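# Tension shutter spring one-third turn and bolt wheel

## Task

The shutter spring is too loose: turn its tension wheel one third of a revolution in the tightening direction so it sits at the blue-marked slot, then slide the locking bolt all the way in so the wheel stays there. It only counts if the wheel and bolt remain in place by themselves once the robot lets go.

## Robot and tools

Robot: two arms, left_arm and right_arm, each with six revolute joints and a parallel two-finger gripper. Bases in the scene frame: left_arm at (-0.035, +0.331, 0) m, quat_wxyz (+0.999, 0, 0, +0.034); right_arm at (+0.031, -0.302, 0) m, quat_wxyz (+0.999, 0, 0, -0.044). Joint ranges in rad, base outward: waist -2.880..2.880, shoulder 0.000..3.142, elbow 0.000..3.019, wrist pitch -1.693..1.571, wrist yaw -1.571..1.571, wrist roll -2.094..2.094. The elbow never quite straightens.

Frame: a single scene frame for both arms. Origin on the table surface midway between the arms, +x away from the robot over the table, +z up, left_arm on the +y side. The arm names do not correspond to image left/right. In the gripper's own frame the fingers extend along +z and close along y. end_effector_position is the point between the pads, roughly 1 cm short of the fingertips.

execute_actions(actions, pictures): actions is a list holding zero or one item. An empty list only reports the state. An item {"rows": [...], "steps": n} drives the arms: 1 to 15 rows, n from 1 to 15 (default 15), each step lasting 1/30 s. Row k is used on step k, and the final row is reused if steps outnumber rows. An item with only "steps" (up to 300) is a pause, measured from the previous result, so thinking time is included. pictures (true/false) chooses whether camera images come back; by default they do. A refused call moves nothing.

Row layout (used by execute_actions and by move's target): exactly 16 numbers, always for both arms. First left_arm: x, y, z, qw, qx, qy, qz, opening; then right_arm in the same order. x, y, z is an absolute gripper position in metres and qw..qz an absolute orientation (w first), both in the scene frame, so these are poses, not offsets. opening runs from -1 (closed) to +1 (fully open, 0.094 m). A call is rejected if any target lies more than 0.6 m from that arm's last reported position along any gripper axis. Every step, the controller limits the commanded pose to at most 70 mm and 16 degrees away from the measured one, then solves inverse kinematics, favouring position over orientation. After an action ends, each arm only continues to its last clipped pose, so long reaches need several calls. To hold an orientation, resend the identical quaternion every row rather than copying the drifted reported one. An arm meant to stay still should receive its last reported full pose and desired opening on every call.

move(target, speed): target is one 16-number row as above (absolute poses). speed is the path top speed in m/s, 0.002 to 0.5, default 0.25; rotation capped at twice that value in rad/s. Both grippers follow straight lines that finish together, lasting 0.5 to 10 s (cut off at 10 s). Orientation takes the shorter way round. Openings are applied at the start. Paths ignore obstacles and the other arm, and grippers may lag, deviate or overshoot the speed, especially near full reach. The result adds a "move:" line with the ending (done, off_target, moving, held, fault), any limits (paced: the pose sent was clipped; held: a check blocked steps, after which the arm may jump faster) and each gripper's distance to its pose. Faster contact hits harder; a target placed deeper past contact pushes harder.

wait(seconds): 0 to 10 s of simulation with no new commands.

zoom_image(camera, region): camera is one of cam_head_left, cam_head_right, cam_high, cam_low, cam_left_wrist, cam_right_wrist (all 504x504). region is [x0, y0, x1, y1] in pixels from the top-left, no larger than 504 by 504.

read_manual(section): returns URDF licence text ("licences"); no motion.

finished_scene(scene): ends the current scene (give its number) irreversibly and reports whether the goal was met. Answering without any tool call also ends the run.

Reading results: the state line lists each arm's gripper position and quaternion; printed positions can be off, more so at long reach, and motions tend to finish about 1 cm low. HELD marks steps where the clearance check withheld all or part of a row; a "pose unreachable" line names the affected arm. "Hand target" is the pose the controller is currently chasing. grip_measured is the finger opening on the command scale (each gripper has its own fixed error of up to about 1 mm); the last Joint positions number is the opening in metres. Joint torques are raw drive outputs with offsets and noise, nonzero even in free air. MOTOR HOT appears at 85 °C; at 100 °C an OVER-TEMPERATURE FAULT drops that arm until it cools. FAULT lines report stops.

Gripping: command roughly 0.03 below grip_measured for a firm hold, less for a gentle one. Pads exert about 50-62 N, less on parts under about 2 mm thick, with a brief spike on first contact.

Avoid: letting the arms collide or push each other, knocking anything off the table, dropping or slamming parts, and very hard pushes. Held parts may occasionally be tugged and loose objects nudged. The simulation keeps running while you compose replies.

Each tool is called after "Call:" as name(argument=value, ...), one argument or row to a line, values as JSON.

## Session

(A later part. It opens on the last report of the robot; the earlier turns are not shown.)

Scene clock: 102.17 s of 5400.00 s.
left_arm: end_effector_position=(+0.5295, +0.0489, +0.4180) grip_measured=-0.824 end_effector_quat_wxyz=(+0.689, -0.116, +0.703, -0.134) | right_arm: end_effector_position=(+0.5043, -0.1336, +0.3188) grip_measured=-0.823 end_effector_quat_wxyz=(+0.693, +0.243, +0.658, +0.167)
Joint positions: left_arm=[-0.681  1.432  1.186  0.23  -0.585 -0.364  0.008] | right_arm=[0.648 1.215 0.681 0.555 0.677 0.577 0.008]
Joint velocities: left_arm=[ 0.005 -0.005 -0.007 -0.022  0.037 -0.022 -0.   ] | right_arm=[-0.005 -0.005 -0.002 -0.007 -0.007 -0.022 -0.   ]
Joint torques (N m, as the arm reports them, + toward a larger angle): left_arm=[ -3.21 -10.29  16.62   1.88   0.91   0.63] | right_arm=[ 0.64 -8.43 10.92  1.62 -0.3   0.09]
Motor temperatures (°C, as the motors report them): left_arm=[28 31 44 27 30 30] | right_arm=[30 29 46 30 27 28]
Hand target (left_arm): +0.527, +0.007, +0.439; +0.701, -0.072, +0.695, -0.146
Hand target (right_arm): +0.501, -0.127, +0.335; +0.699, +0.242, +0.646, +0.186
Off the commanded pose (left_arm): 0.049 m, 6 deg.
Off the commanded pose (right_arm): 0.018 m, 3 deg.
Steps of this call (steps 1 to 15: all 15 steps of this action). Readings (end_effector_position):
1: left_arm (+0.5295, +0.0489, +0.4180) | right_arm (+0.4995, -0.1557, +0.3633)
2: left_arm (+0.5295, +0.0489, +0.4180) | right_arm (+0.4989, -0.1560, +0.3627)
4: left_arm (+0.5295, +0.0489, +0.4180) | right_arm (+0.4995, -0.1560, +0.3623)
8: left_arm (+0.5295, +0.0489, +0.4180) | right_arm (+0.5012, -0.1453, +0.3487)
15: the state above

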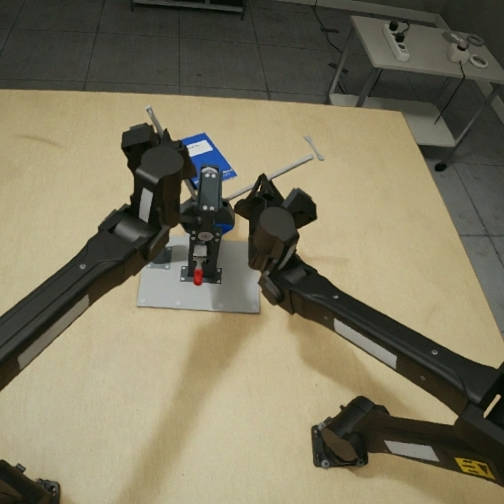

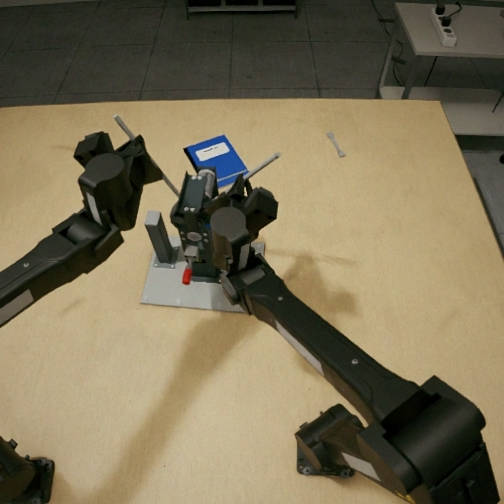

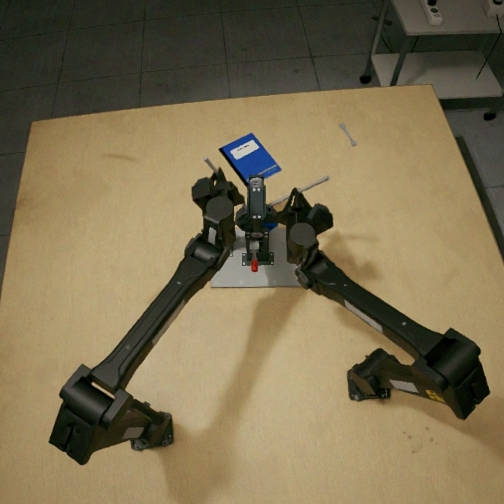

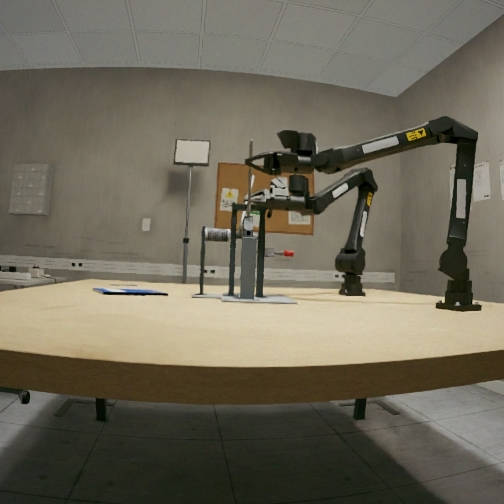

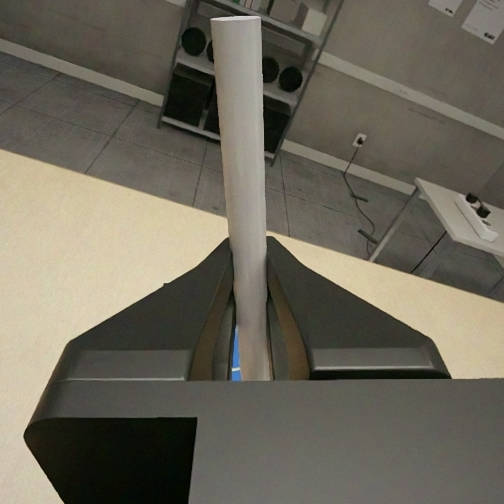

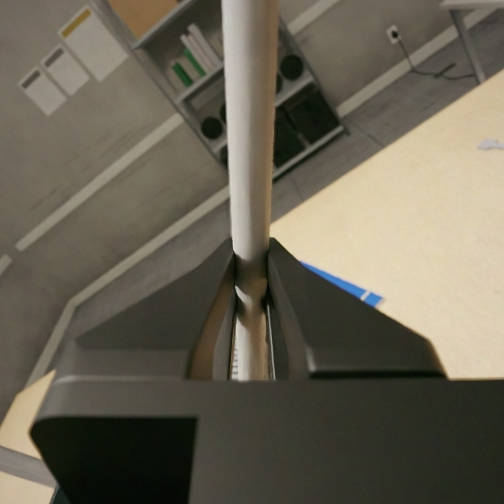

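Call:
move(
  target=[0.532,0.005,0.44,0.7,-0.07,0.695,-0.145,-0.9,0.507,-0.175,0.42,0.7,0.243,0.648,0.187,-0.87],
  speed=0.06,
)

Call:
move(
  target=[0.532,0.005,0.44,0.7,-0.07,0.695,-0.145,-0.9,0.503,-0.156,0.385,0.673,0.233,0.679,0.2,-0.87],
  speed=0.04,
)

Call:
zoom_image(
  camera="cam_head_right",
  region=[180,170,250,240],
)

Call:
zoom_image(
  camera="cam_head_left",
  region=[190,170,260,240],
)

Scene clock: 108.67 s of 5400.00 s.
left_arm: end_effector_position=(+0.5299, +0.0493, +0.4180) grip_measured=-0.824 end_effector_quat_wxyz=(+0.690, -0.117, +0.702, -0.134) | right_arm: end_effector_position=(+0.5035, -0.1707, +0.3781) grip_measured=-0.823 end_effector_quat_wxyz=(+0.683, +0.232, +0.672, +0.169)
Joint positions: left_arm=[-0.681  1.433  1.186  0.231 -0.586 -0.365  0.008] | right_arm=[0.544 1.06  0.76  0.287 0.546 0.582 0.008]
Joint velocities: left_arm=[-0.024 -0.015 -0.002 -0.022  0.007  0.066 -0.   ] | right_arm=[-0.015 -0.005 -0.007 -0.017  0.022 -0.051  0.   ]
Joint torques (N m, as the arm reports them, + toward a larger angle): left_arm=[ -3.25 -10.37  16.6    1.82   0.94   0.64] | right_arm=[-1.39 -7.1  16.36  0.84 -0.2   0.19]
Motor temperatures (°C, as the motors report them): left_arm=[28 31 44 27 30 30] | right_arm=[30 30 46 30 27 28]
Hand target (left_arm): +0.527, +0.007, +0.439; +0.701, -0.072, +0.694, -0.146
Hand target (right_arm): +0.507, -0.175, +0.419; +0.698, +0.243, +0.647, +0.187
Off the commanded pose (left_arm): 0.050 m, 6 deg.
Off the commanded pose (right_arm): 0.042 m, 4 deg.
After step 90, 1.30 s passed at rest.
move: off_target (left_arm, right_arm)

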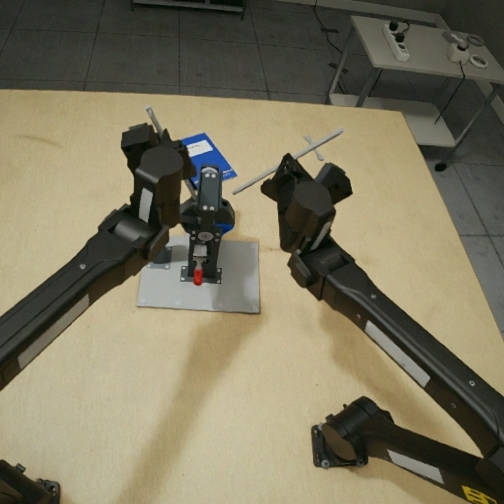

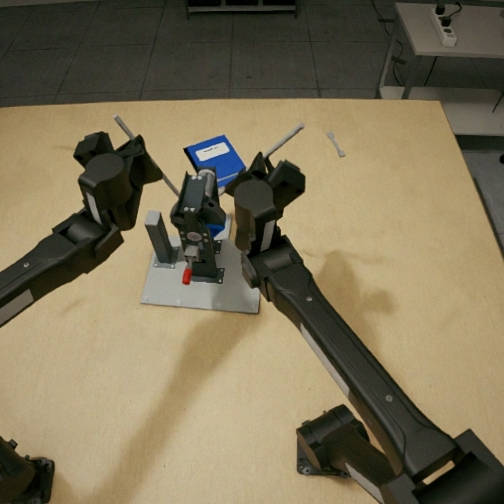

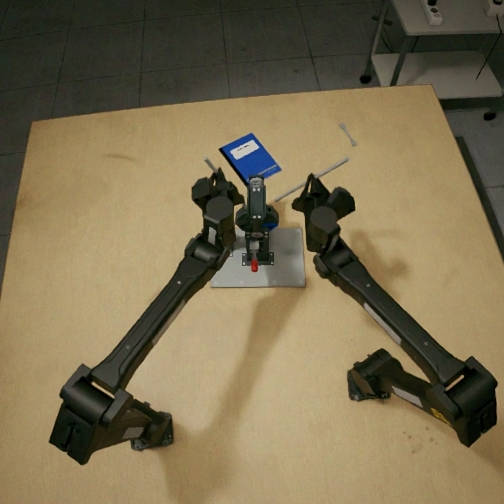

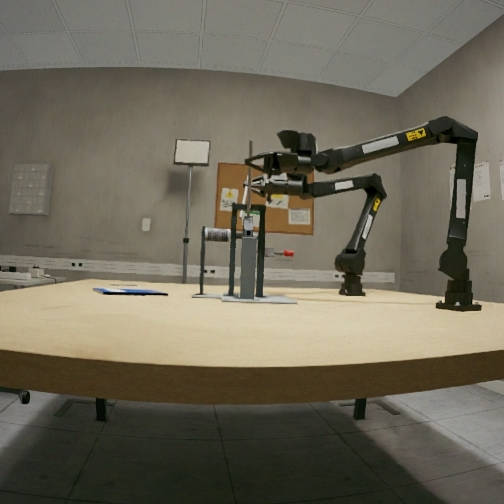

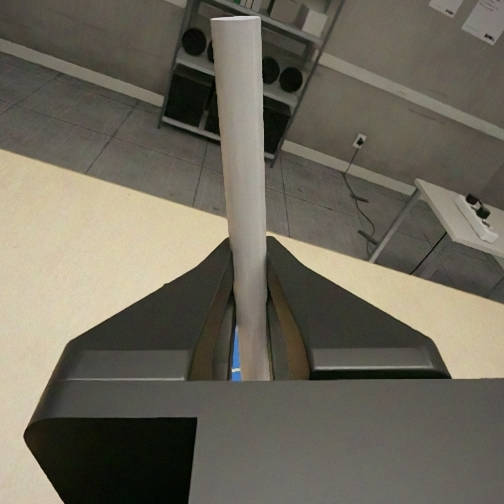

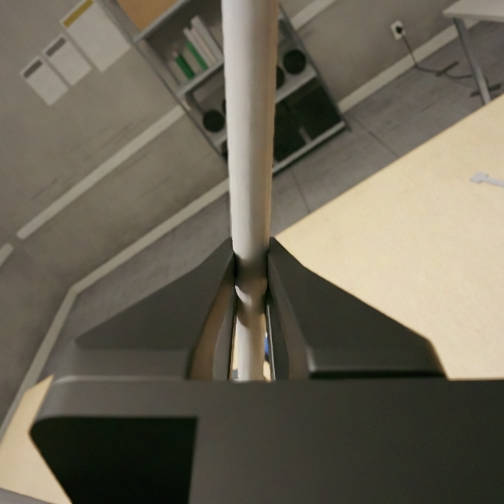

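Scene clock: 110.20 s of 5400.00 s.
left_arm: end_effector_position=(+0.5302, +0.0494, +0.4180) grip_measured=-0.824 end_effector_quat_wxyz=(+0.690, -0.117, +0.702, -0.134) | right_arm: end_effector_position=(+0.5018, -0.1640, +0.3654) grip_measured=-0.823 end_effector_quat_wxyz=(+0.667, +0.231, +0.685, +0.182)
Joint positions: left_arm=[-0.68   1.433  1.186  0.231 -0.586 -0.366  0.008] | right_arm=[0.55  1.061 0.749 0.26  0.519 0.617 0.008]
Joint velocities: left_arm=[ 0.015 -0.005  0.007 -0.017  0.022 -0.007  0.   ] | right_arm=[-0.005 -0.005 -0.007 -0.007 -0.022 -0.022  0.001]
Joint torques (N m, as the arm reports them, + toward a larger angle): left_arm=[ -3.29 -11.32  16.6    1.83   0.9    0.66] | right_arm=[ 0.83 -6.42 13.76  0.89 -0.18  0.16]
Motor temperatures (°C, as the motors report them): left_arm=[28 31 44 27 30 30] | right_arm=[30 30 46 30 27 28]
Hand target (left_arm): +0.527, +0.007, +0.439; +0.701, -0.072, +0.694, -0.146
Hand target (right_arm): +0.502, -0.156, +0.385; +0.671, +0.232, +0.676, +0.199
Off the commanded pose (left_arm): 0.050 m, 6 deg.
Off the commanded pose (right_arm): 0.021 m, 2 deg.
move: off_target (left_arm, right_arm)

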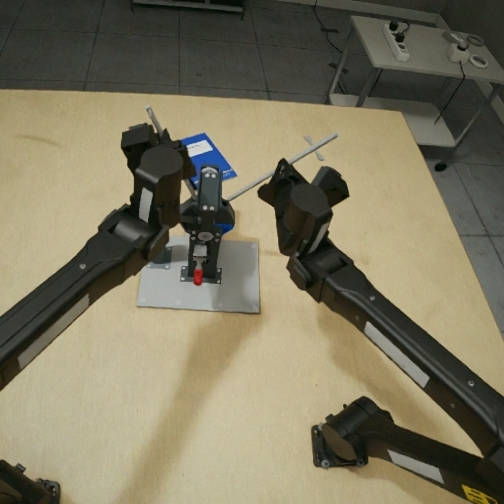

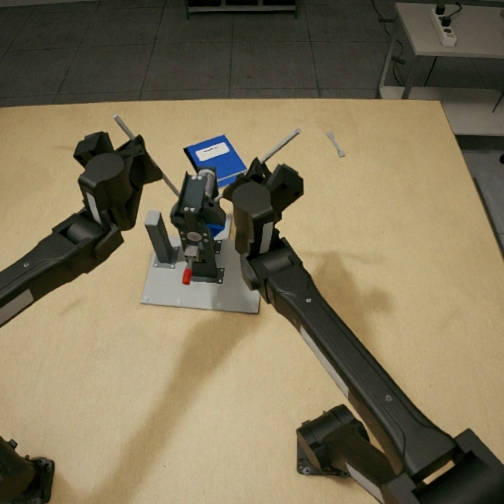

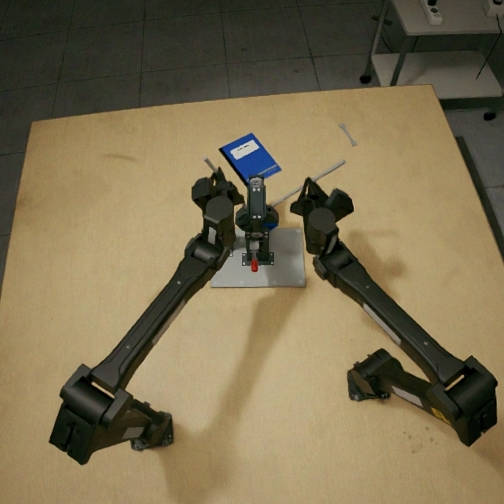

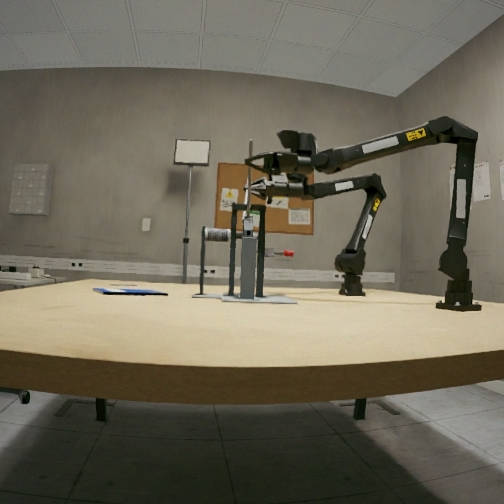

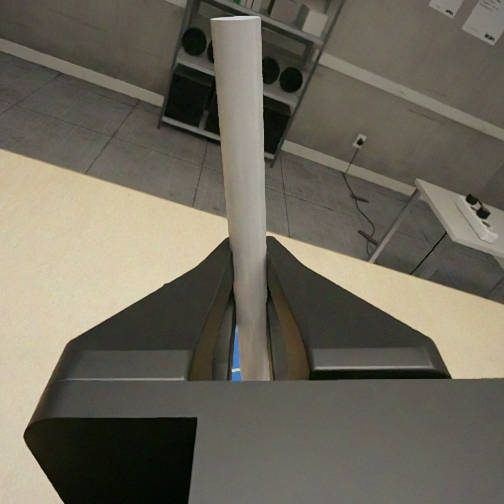

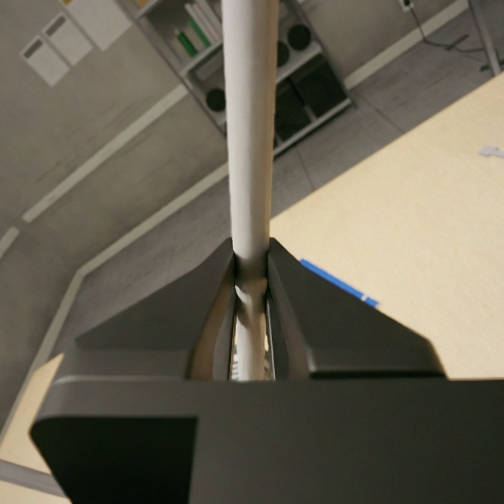

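Region (180, 170, 250, 240) of cam_head_right's 504x504 image, scaled by 7.200, with more detail than that image has.

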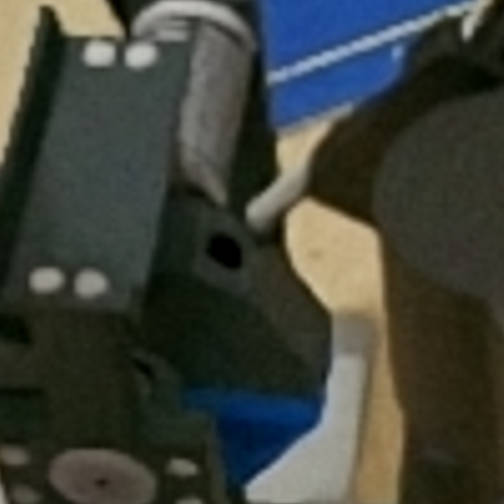

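Region (190, 170, 260, 240) of cam_head_left's 504x504 image, scaled by 7.200, with more detail than that image has.

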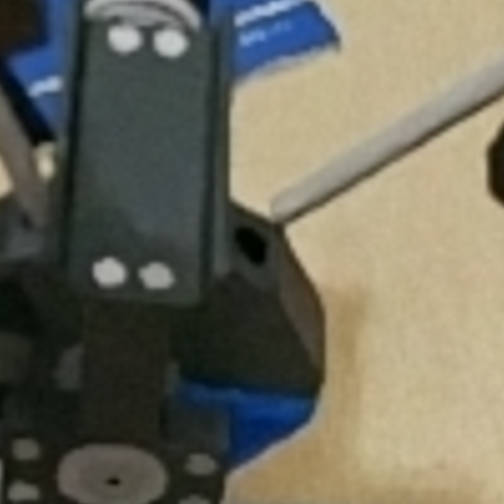

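Call:
execute_actions(
  actions=[
    {"rows":[[0.532,0.005,0.44,0.7,-0.07,0.695,-0.145,-0.9,0.502,-0.151,0.397,0.653,0.227,0.699,0.207,-0.87]]},
  ],
)

Call:
zoom_image(
  camera="cam_head_right",
  region=[180,170,250,240],
)

Call:
zoom_image(
  camera="cam_head_left",
  region=[190,170,260,240],
)

Scene clock: 113.67 s of 5400.00 s.
left_arm: end_effector_position=(+0.5302, +0.0493, +0.4180) grip_measured=-0.824 end_effector_quat_wxyz=(+0.690, -0.116, +0.702, -0.134) | right_arm: end_effector_position=(+0.4994, -0.1585, +0.3631) grip_measured=-0.823 end_effector_quat_wxyz=(+0.641, +0.222, +0.712, +0.184)
Joint positions: left_arm=[-0.68   1.433  1.186  0.231 -0.585 -0.365  0.008] | right_arm=[0.551 1.043 0.778 0.14  0.482 0.64  0.008]
Joint velocities: left_arm=[ 0.005 -0.015  0.002 -0.002 -0.037 -0.051 -0.001] | right_arm=[ 0.005 -0.015 -0.002  0.002 -0.007 -0.037  0.   ]
Joint torques (N m, as the arm reports them, + toward a larger angle): left_arm=[ -3.25 -10.42  16.55   1.81   0.9    0.64] | right_arm=[ 0.47 -6.36 15.9   0.65 -0.17  0.18]
Motor temperatures (°C, as the motors report them): left_arm=[29 31 45 27 30 30] | right_arm=[30 30 47 30 27 28]
Hand target (left_arm): +0.527, +0.007, +0.439; +0.701, -0.072, +0.695, -0.145
Hand target (right_arm): +0.501, -0.151, +0.396; +0.650, +0.225, +0.696, +0.206
Off the commanded pose (left_arm): 0.050 m, 6 deg.
Off the commanded pose (right_arm): 0.035 m, 3 deg.
Steps of this call (steps 1 to 89: nothing new was sent; steps 90 to 104: all 15 steps of this action). Readings (end_effector_position):
90: left_arm (+0.5302, +0.0494, +0.4180) | right_arm (+0.5017, -0.1618, +0.3629)
91: left_arm (+0.5302, +0.0493, +0.4180) | right_arm (+0.5014, -0.1608, +0.3618)
93: left_arm (+0.5302, +0.0493, +0.4180) | right_arm (+0.5001, -0.1587, +0.3638)
97: left_arm (+0.5302, +0.0493, +0.4180) | right_arm (+0.4993, -0.1585, +0.3632)
104: the state above

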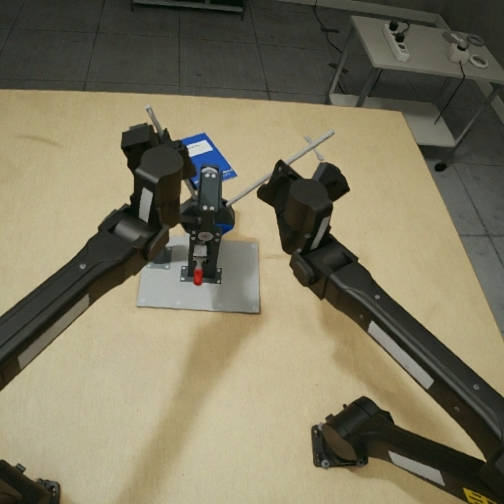

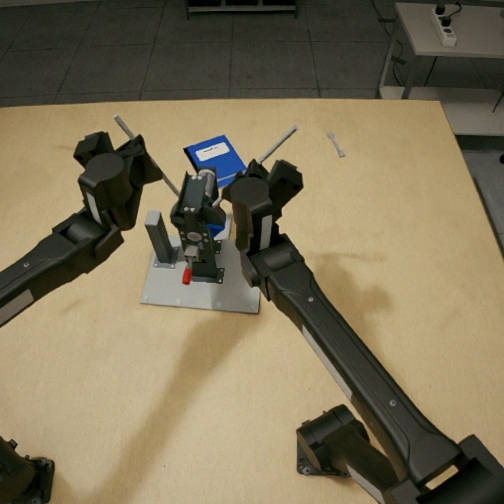

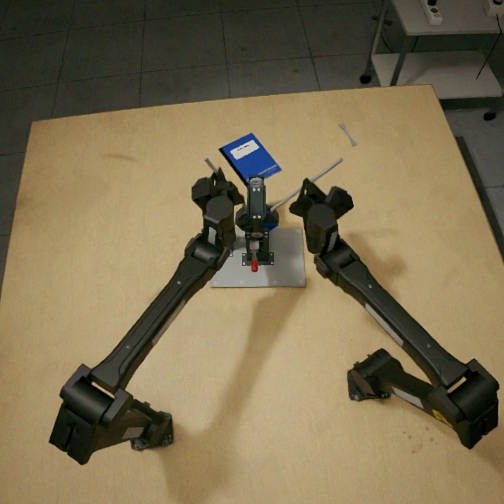

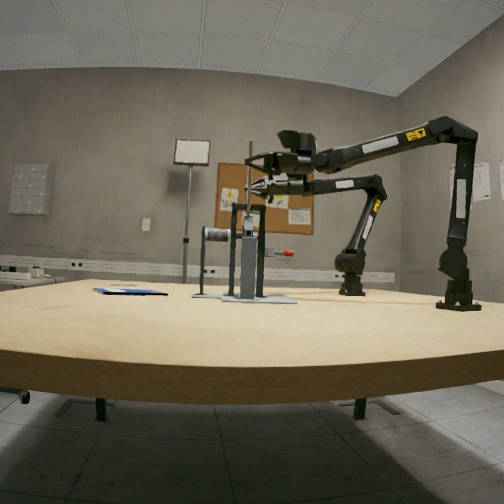

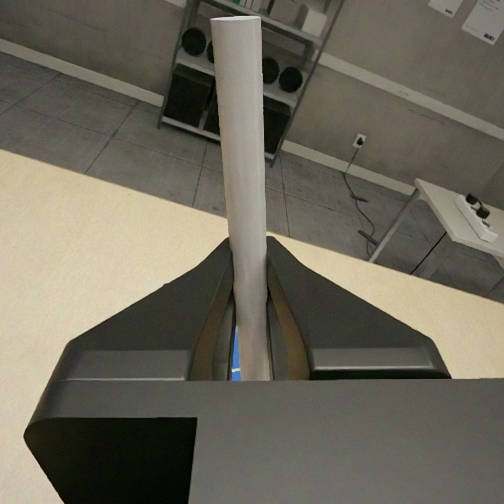

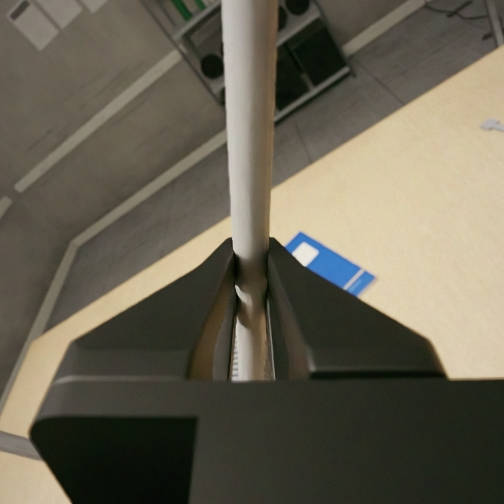

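Region (180, 170, 250, 240) of cam_head_right's 504x504 image, scaled by 7.200, with more detail than that image has.

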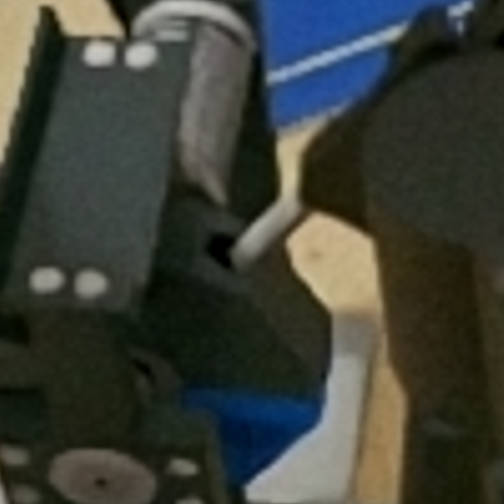

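Region (190, 170, 260, 240) of cam_head_left's 504x504 image, scaled by 7.200, with more detail than that image has.

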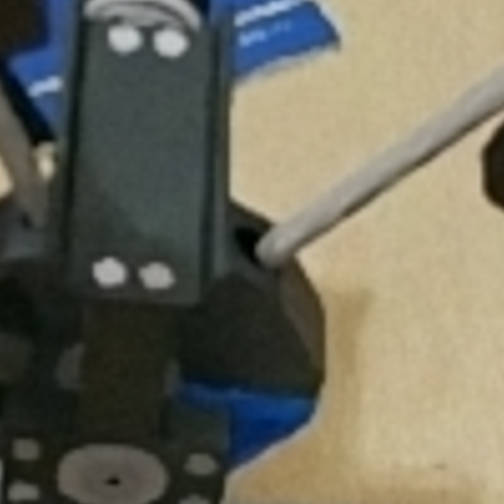

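Call:
execute_actions(
  actions=[
    {"rows":[[0.532,0.005,0.44,0.7,-0.07,0.695,-0.145,-0.9,0.502,-0.147,0.399,0.65,0.236,0.696,0.215,-0.87]]},
  ],
)

Call:
zoom_image(
  camera="cam_head_right",
  region=[180,170,250,240],
)

Call:
zoom_image(
  camera="cam_head_left",
  region=[190,170,260,240],
)

Scene clock: 117.17 s of 5400.00 s.
left_arm: end_effector_position=(+0.5302, +0.0493, +0.4180) grip_measured=-0.824 end_effector_quat_wxyz=(+0.690, -0.116, +0.702, -0.134) | right_arm: end_effector_position=(+0.4988, -0.1570, +0.3634) grip_measured=-0.823 end_effector_quat_wxyz=(+0.637, +0.231, +0.710, +0.191)
Joint positions: left_arm=[-0.68   1.433  1.186  0.231 -0.585 -0.365  0.008] | right_arm=[0.556 1.043 0.781 0.131 0.488 0.668 0.008]
Joint velocities: left_arm=[-0.005  0.005  0.022 -0.012 -0.051  0.037 -0.   ] | right_arm=[-0.005 -0.015 -0.007 -0.042 -0.022 -0.037 -0.   ]
Joint torques (N m, as the arm reports them, + toward a larger angle): left_arm=[ -3.29 -10.4   16.57   1.81   0.92   0.64] | right_arm=[ 1.08 -6.25 16.34  0.84  0.04  0.19]
Motor temperatures (°C, as the motors report them): left_arm=[29 31 45 27 30 30] | right_arm=[30 30 49 30 27 28]
Hand target (left_arm): +0.527, +0.007, +0.439; +0.701, -0.072, +0.695, -0.146
Hand target (right_arm): +0.501, -0.148, +0.398; +0.648, +0.235, +0.693, +0.214
Off the commanded pose (left_arm): 0.050 m, 6 deg.
Off the commanded pose (right_arm): 0.037 m, 4 deg.
Steps of this call (steps 1 to 90: nothing new was sent; steps 91 to 105: all 15 steps of this action). Readings (end_effector_position):
91: left_arm (+0.5302, +0.0493, +0.4180) | right_arm (+0.4994, -0.1588, +0.3632)
92: left_arm (+0.5302, +0.0493, +0.4180) | right_arm (+0.4993, -0.1587, +0.3631)
94: left_arm (+0.5302, +0.0493, +0.4180) | right_arm (+0.4989, -0.1578, +0.3627)
98: left_arm (+0.5302, +0.0493, +0.4180) | right_arm (+0.4988, -0.1570, +0.3634)
105: the state above

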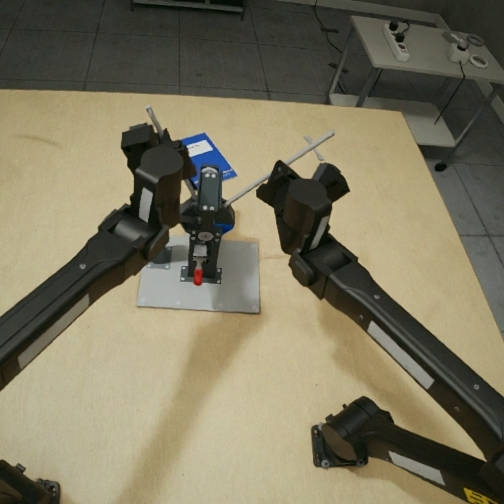

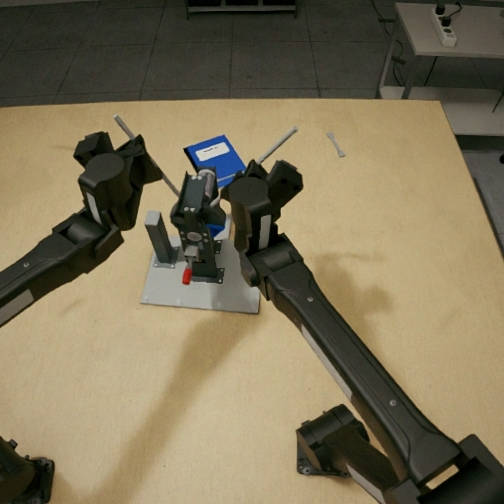

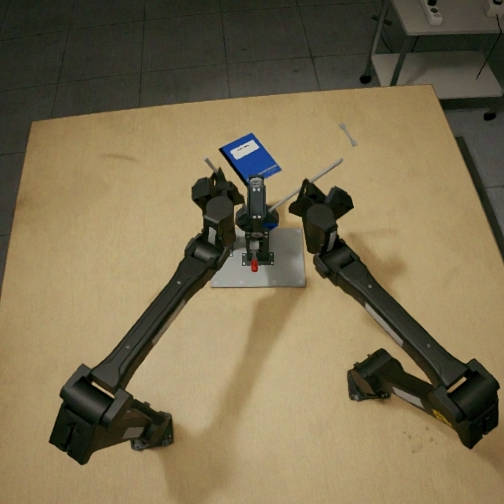

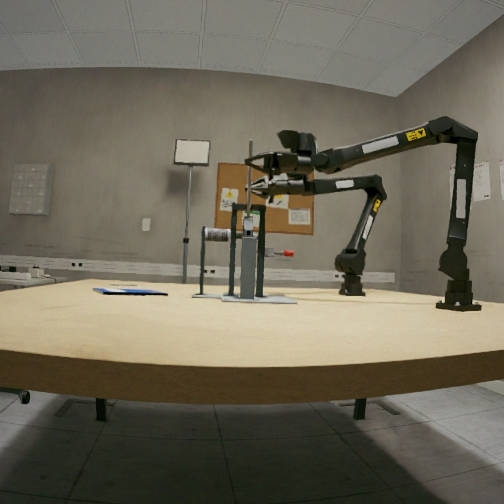

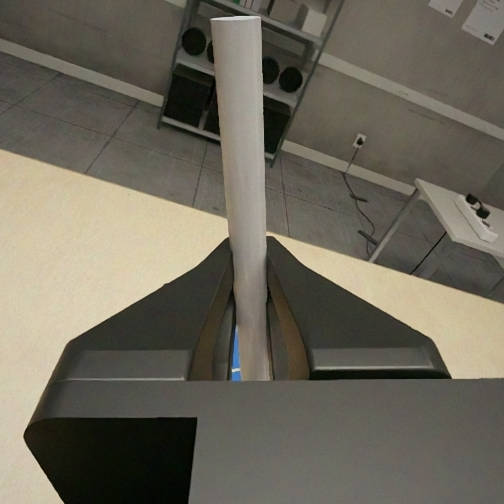

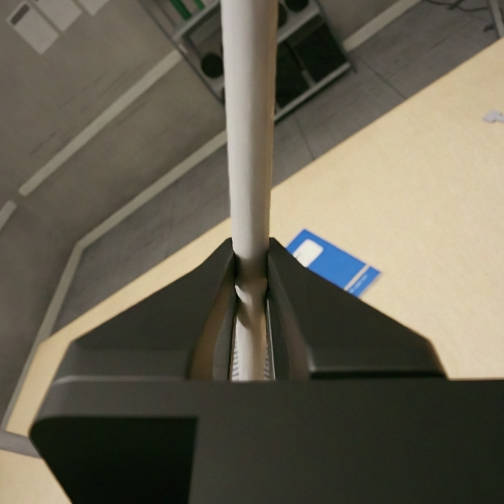

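Region (180, 170, 250, 240) of cam_head_right's 504x504 image, scaled by 7.200, with more detail than that image has.

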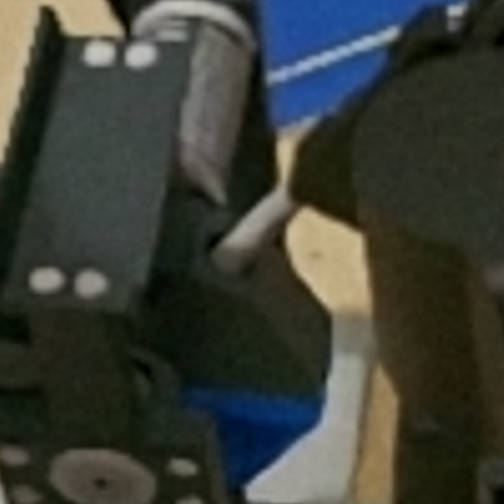

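Region (190, 170, 260, 240) of cam_head_left's 504x504 image, scaled by 7.200, with more detail than that image has.

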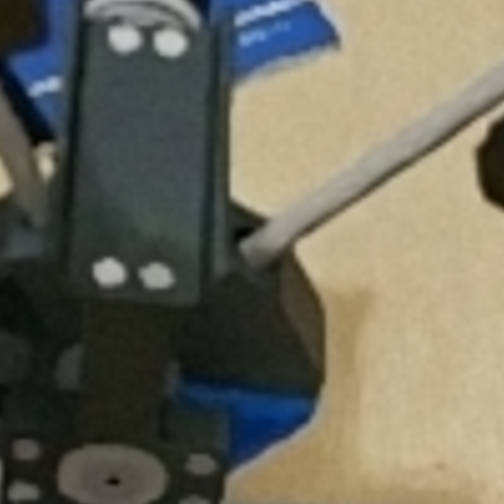

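Tip is ~3 mm short in x; pressing drifts it that way.

Call:
execute_actions(
  actions=[
    {"rows":[[0.532,0.005,0.44,0.7,-0.07,0.695,-0.145,-0.9,0.504,-0.146,0.378,0.648,0.236,0.698,0.213,-0.87]]},
  ],
)

Call:
zoom_image(
  camera="cam_head_left",
  region=[190,170,260,240],
)

Scene clock: 120.40 s of 5400.00 s.
left_arm: end_effector_position=(+0.5302, +0.0493, +0.4180) grip_measured=-0.824 end_effector_quat_wxyz=(+0.690, -0.116, +0.702, -0.134) | right_arm: end_effector_position=(+0.5023, -0.1528, +0.3559) grip_measured=-0.823 end_effector_quat_wxyz=(+0.633, +0.233, +0.713, +0.191)
Joint positions: left_arm=[-0.68   1.433  1.186  0.231 -0.585 -0.365  0.008] | right_arm=[0.562 1.064 0.781 0.139 0.493 0.676 0.008]
Joint velocities: left_arm=[ 0.005 -0.015 -0.002  0.012  0.007  0.051 -0.001] | right_arm=[-0.005  0.005 -0.012  0.012  0.037 -0.007  0.002]
Joint torques (N m, as the arm reports them, + toward a larger angle): left_arm=[ -3.29 -10.36  16.58   1.81   0.91   0.64] | right_arm=[ 0.53 -6.38 13.04  2.56 -0.08  0.15]
Motor temperatures (°C, as the motors report them): left_arm=[29 31 46 27 30 30] | right_arm=[30 30 50 30 27 28]
Hand target (left_arm): +0.527, +0.007, +0.439; +0.701, -0.072, +0.695, -0.146
Hand target (right_arm): +0.504, -0.146, +0.378; +0.645, +0.235, +0.695, +0.212
Off the commanded pose (left_arm): 0.050 m, 6 deg.
Off the commanded pose (right_arm): 0.023 m, 4 deg.
Steps of this call (steps 1 to 82: nothing new was sent; steps 83 to 97: all 15 steps of this action). Readings (end_effector_position):
83: left_arm (+0.5302, +0.0493, +0.4180) | right_arm (+0.4989, -0.1568, +0.3632)
84: left_arm (+0.5302, +0.0493, +0.4180) | right_arm (+0.4993, -0.1569, +0.3631)
86: left_arm (+0.5302, +0.0493, +0.4180) | right_arm (+0.5001, -0.1569, +0.3628)
90: left_arm (+0.5302, +0.0493, +0.4180) | right_arm (+0.5017, -0.1542, +0.3580)
97: the state above

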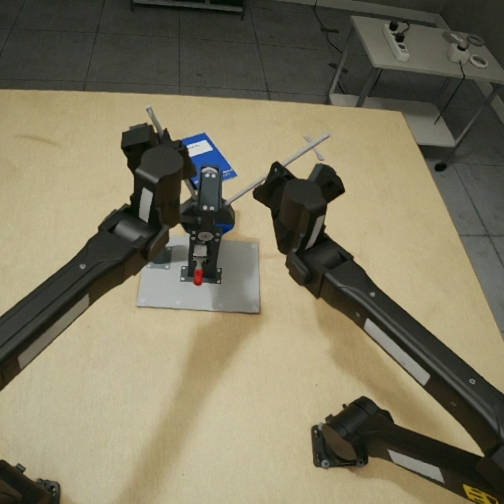

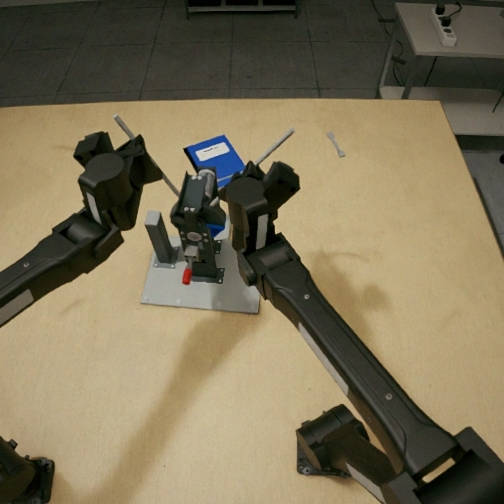

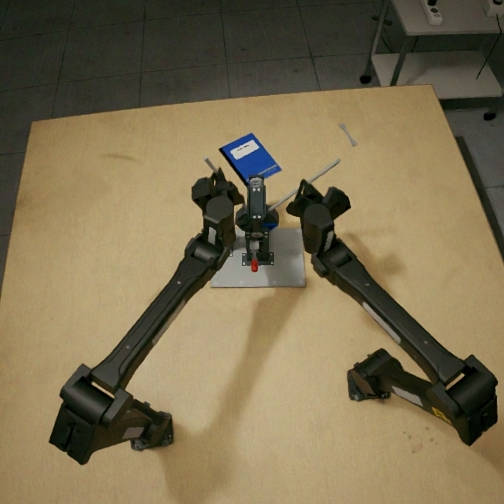

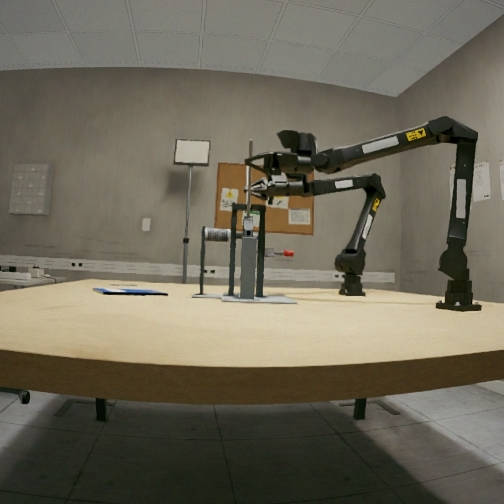

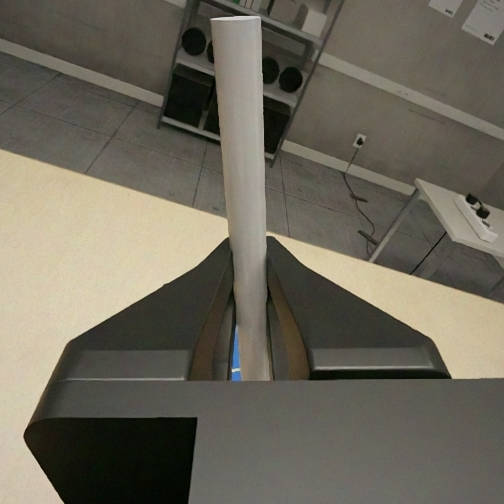

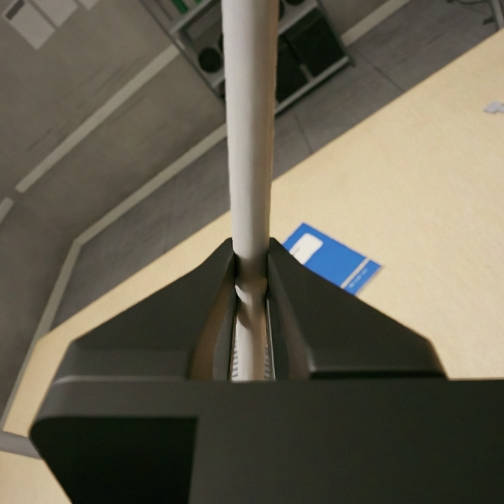

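Region (190, 170, 260, 240) of cam_head_left's 504x504 image, scaled by 7.200, with more detail than that image has.

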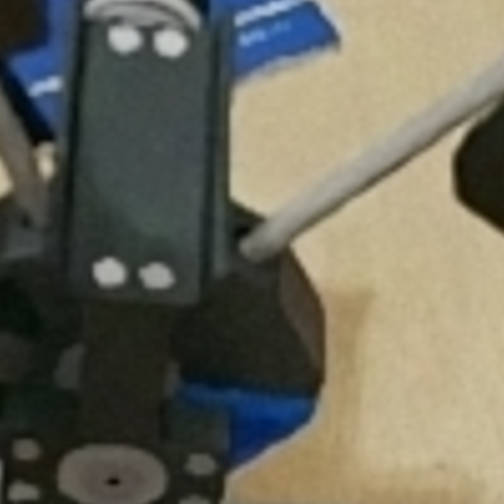

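In.

Call:
move(
  target=[0.532,0.005,0.44,0.7,-0.07,0.695,-0.145,-0.9,0.504,-0.122,0.335,0.653,0.227,0.699,0.2,-0.87],
  speed=0.04,
)

Scene clock: 123.30 s of 5400.00 s.
left_arm: end_effector_position=(+0.5303, +0.0497, +0.4181) grip_measured=-0.824 end_effector_quat_wxyz=(+0.690, -0.117, +0.702, -0.134) | right_arm: end_effector_position=(+0.5031, -0.1323, +0.3298) grip_measured=-0.823 end_effector_quat_wxyz=(+0.646, +0.232, +0.703, +0.188)
Joint positions: left_arm=[-0.68   1.433  1.186  0.232 -0.586 -0.366  0.008] | right_arm=[0.619 1.133 0.736 0.285 0.564 0.663 0.008]
Joint velocities: left_arm=[-0.005  0.005 -0.007  0.037  0.051  0.007 -0.   ] | right_arm=[ 0.005 -0.015 -0.002  0.002  0.037 -0.139  0.   ]
Joint torques (N m, as the arm reports them, + toward a larger angle): left_arm=[ -3.37 -10.21  16.67   1.79   0.95   0.64] | right_arm=[ 1.09 -5.82 10.96  2.63 -0.01  0.  ]
Motor temperatures (°C, as the motors report them): left_arm=[29 31 45 27 30 30] | right_arm=[30 30 49 30 27 28]
Hand target (left_arm): +0.527, +0.007, +0.439; +0.701, -0.072, +0.694, -0.146
Hand target (right_arm): +0.503, -0.122, +0.335; +0.651, +0.226, +0.697, +0.198
Off the commanded pose (left_arm): 0.050 m, 6 deg.
Off the commanded pose (right_arm): 0.012 m, 2 deg.
move: off_target (left_arm, right_arm)

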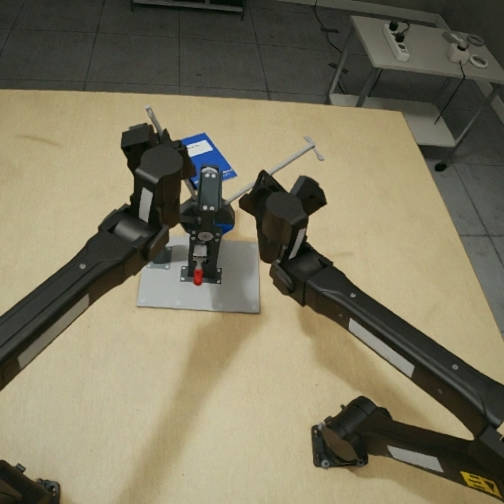

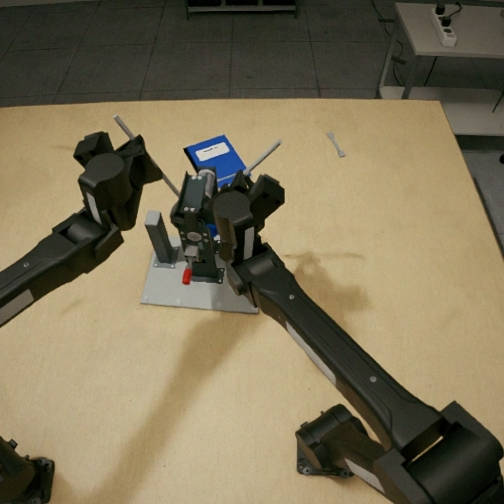

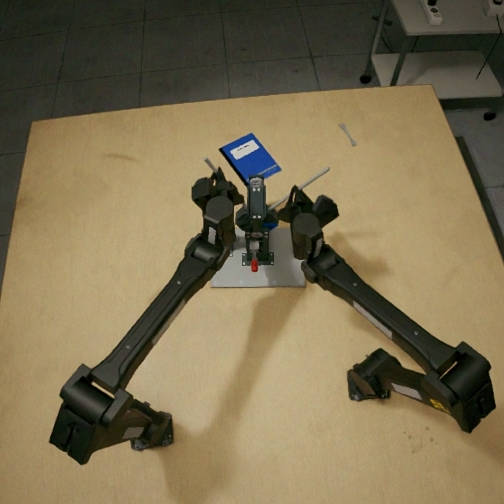

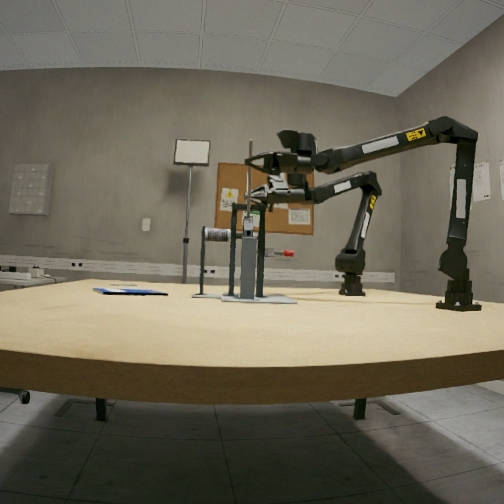

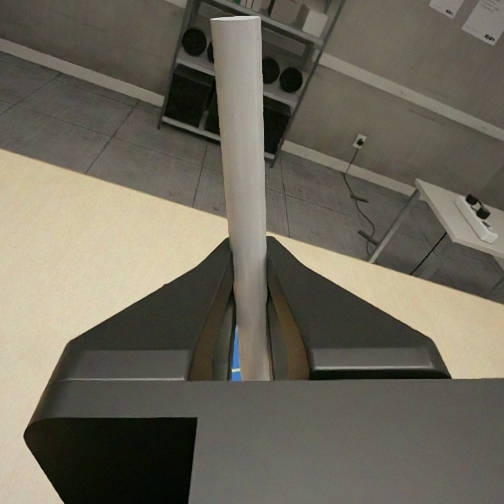

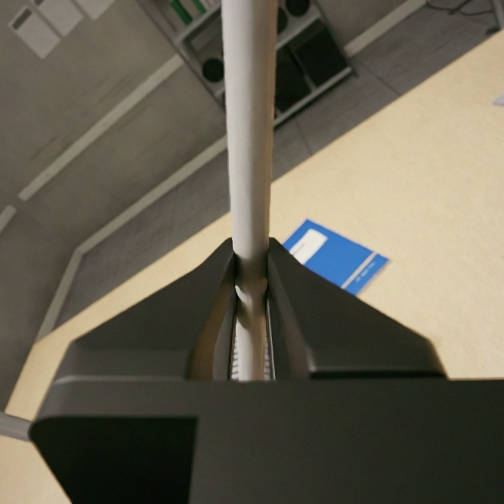

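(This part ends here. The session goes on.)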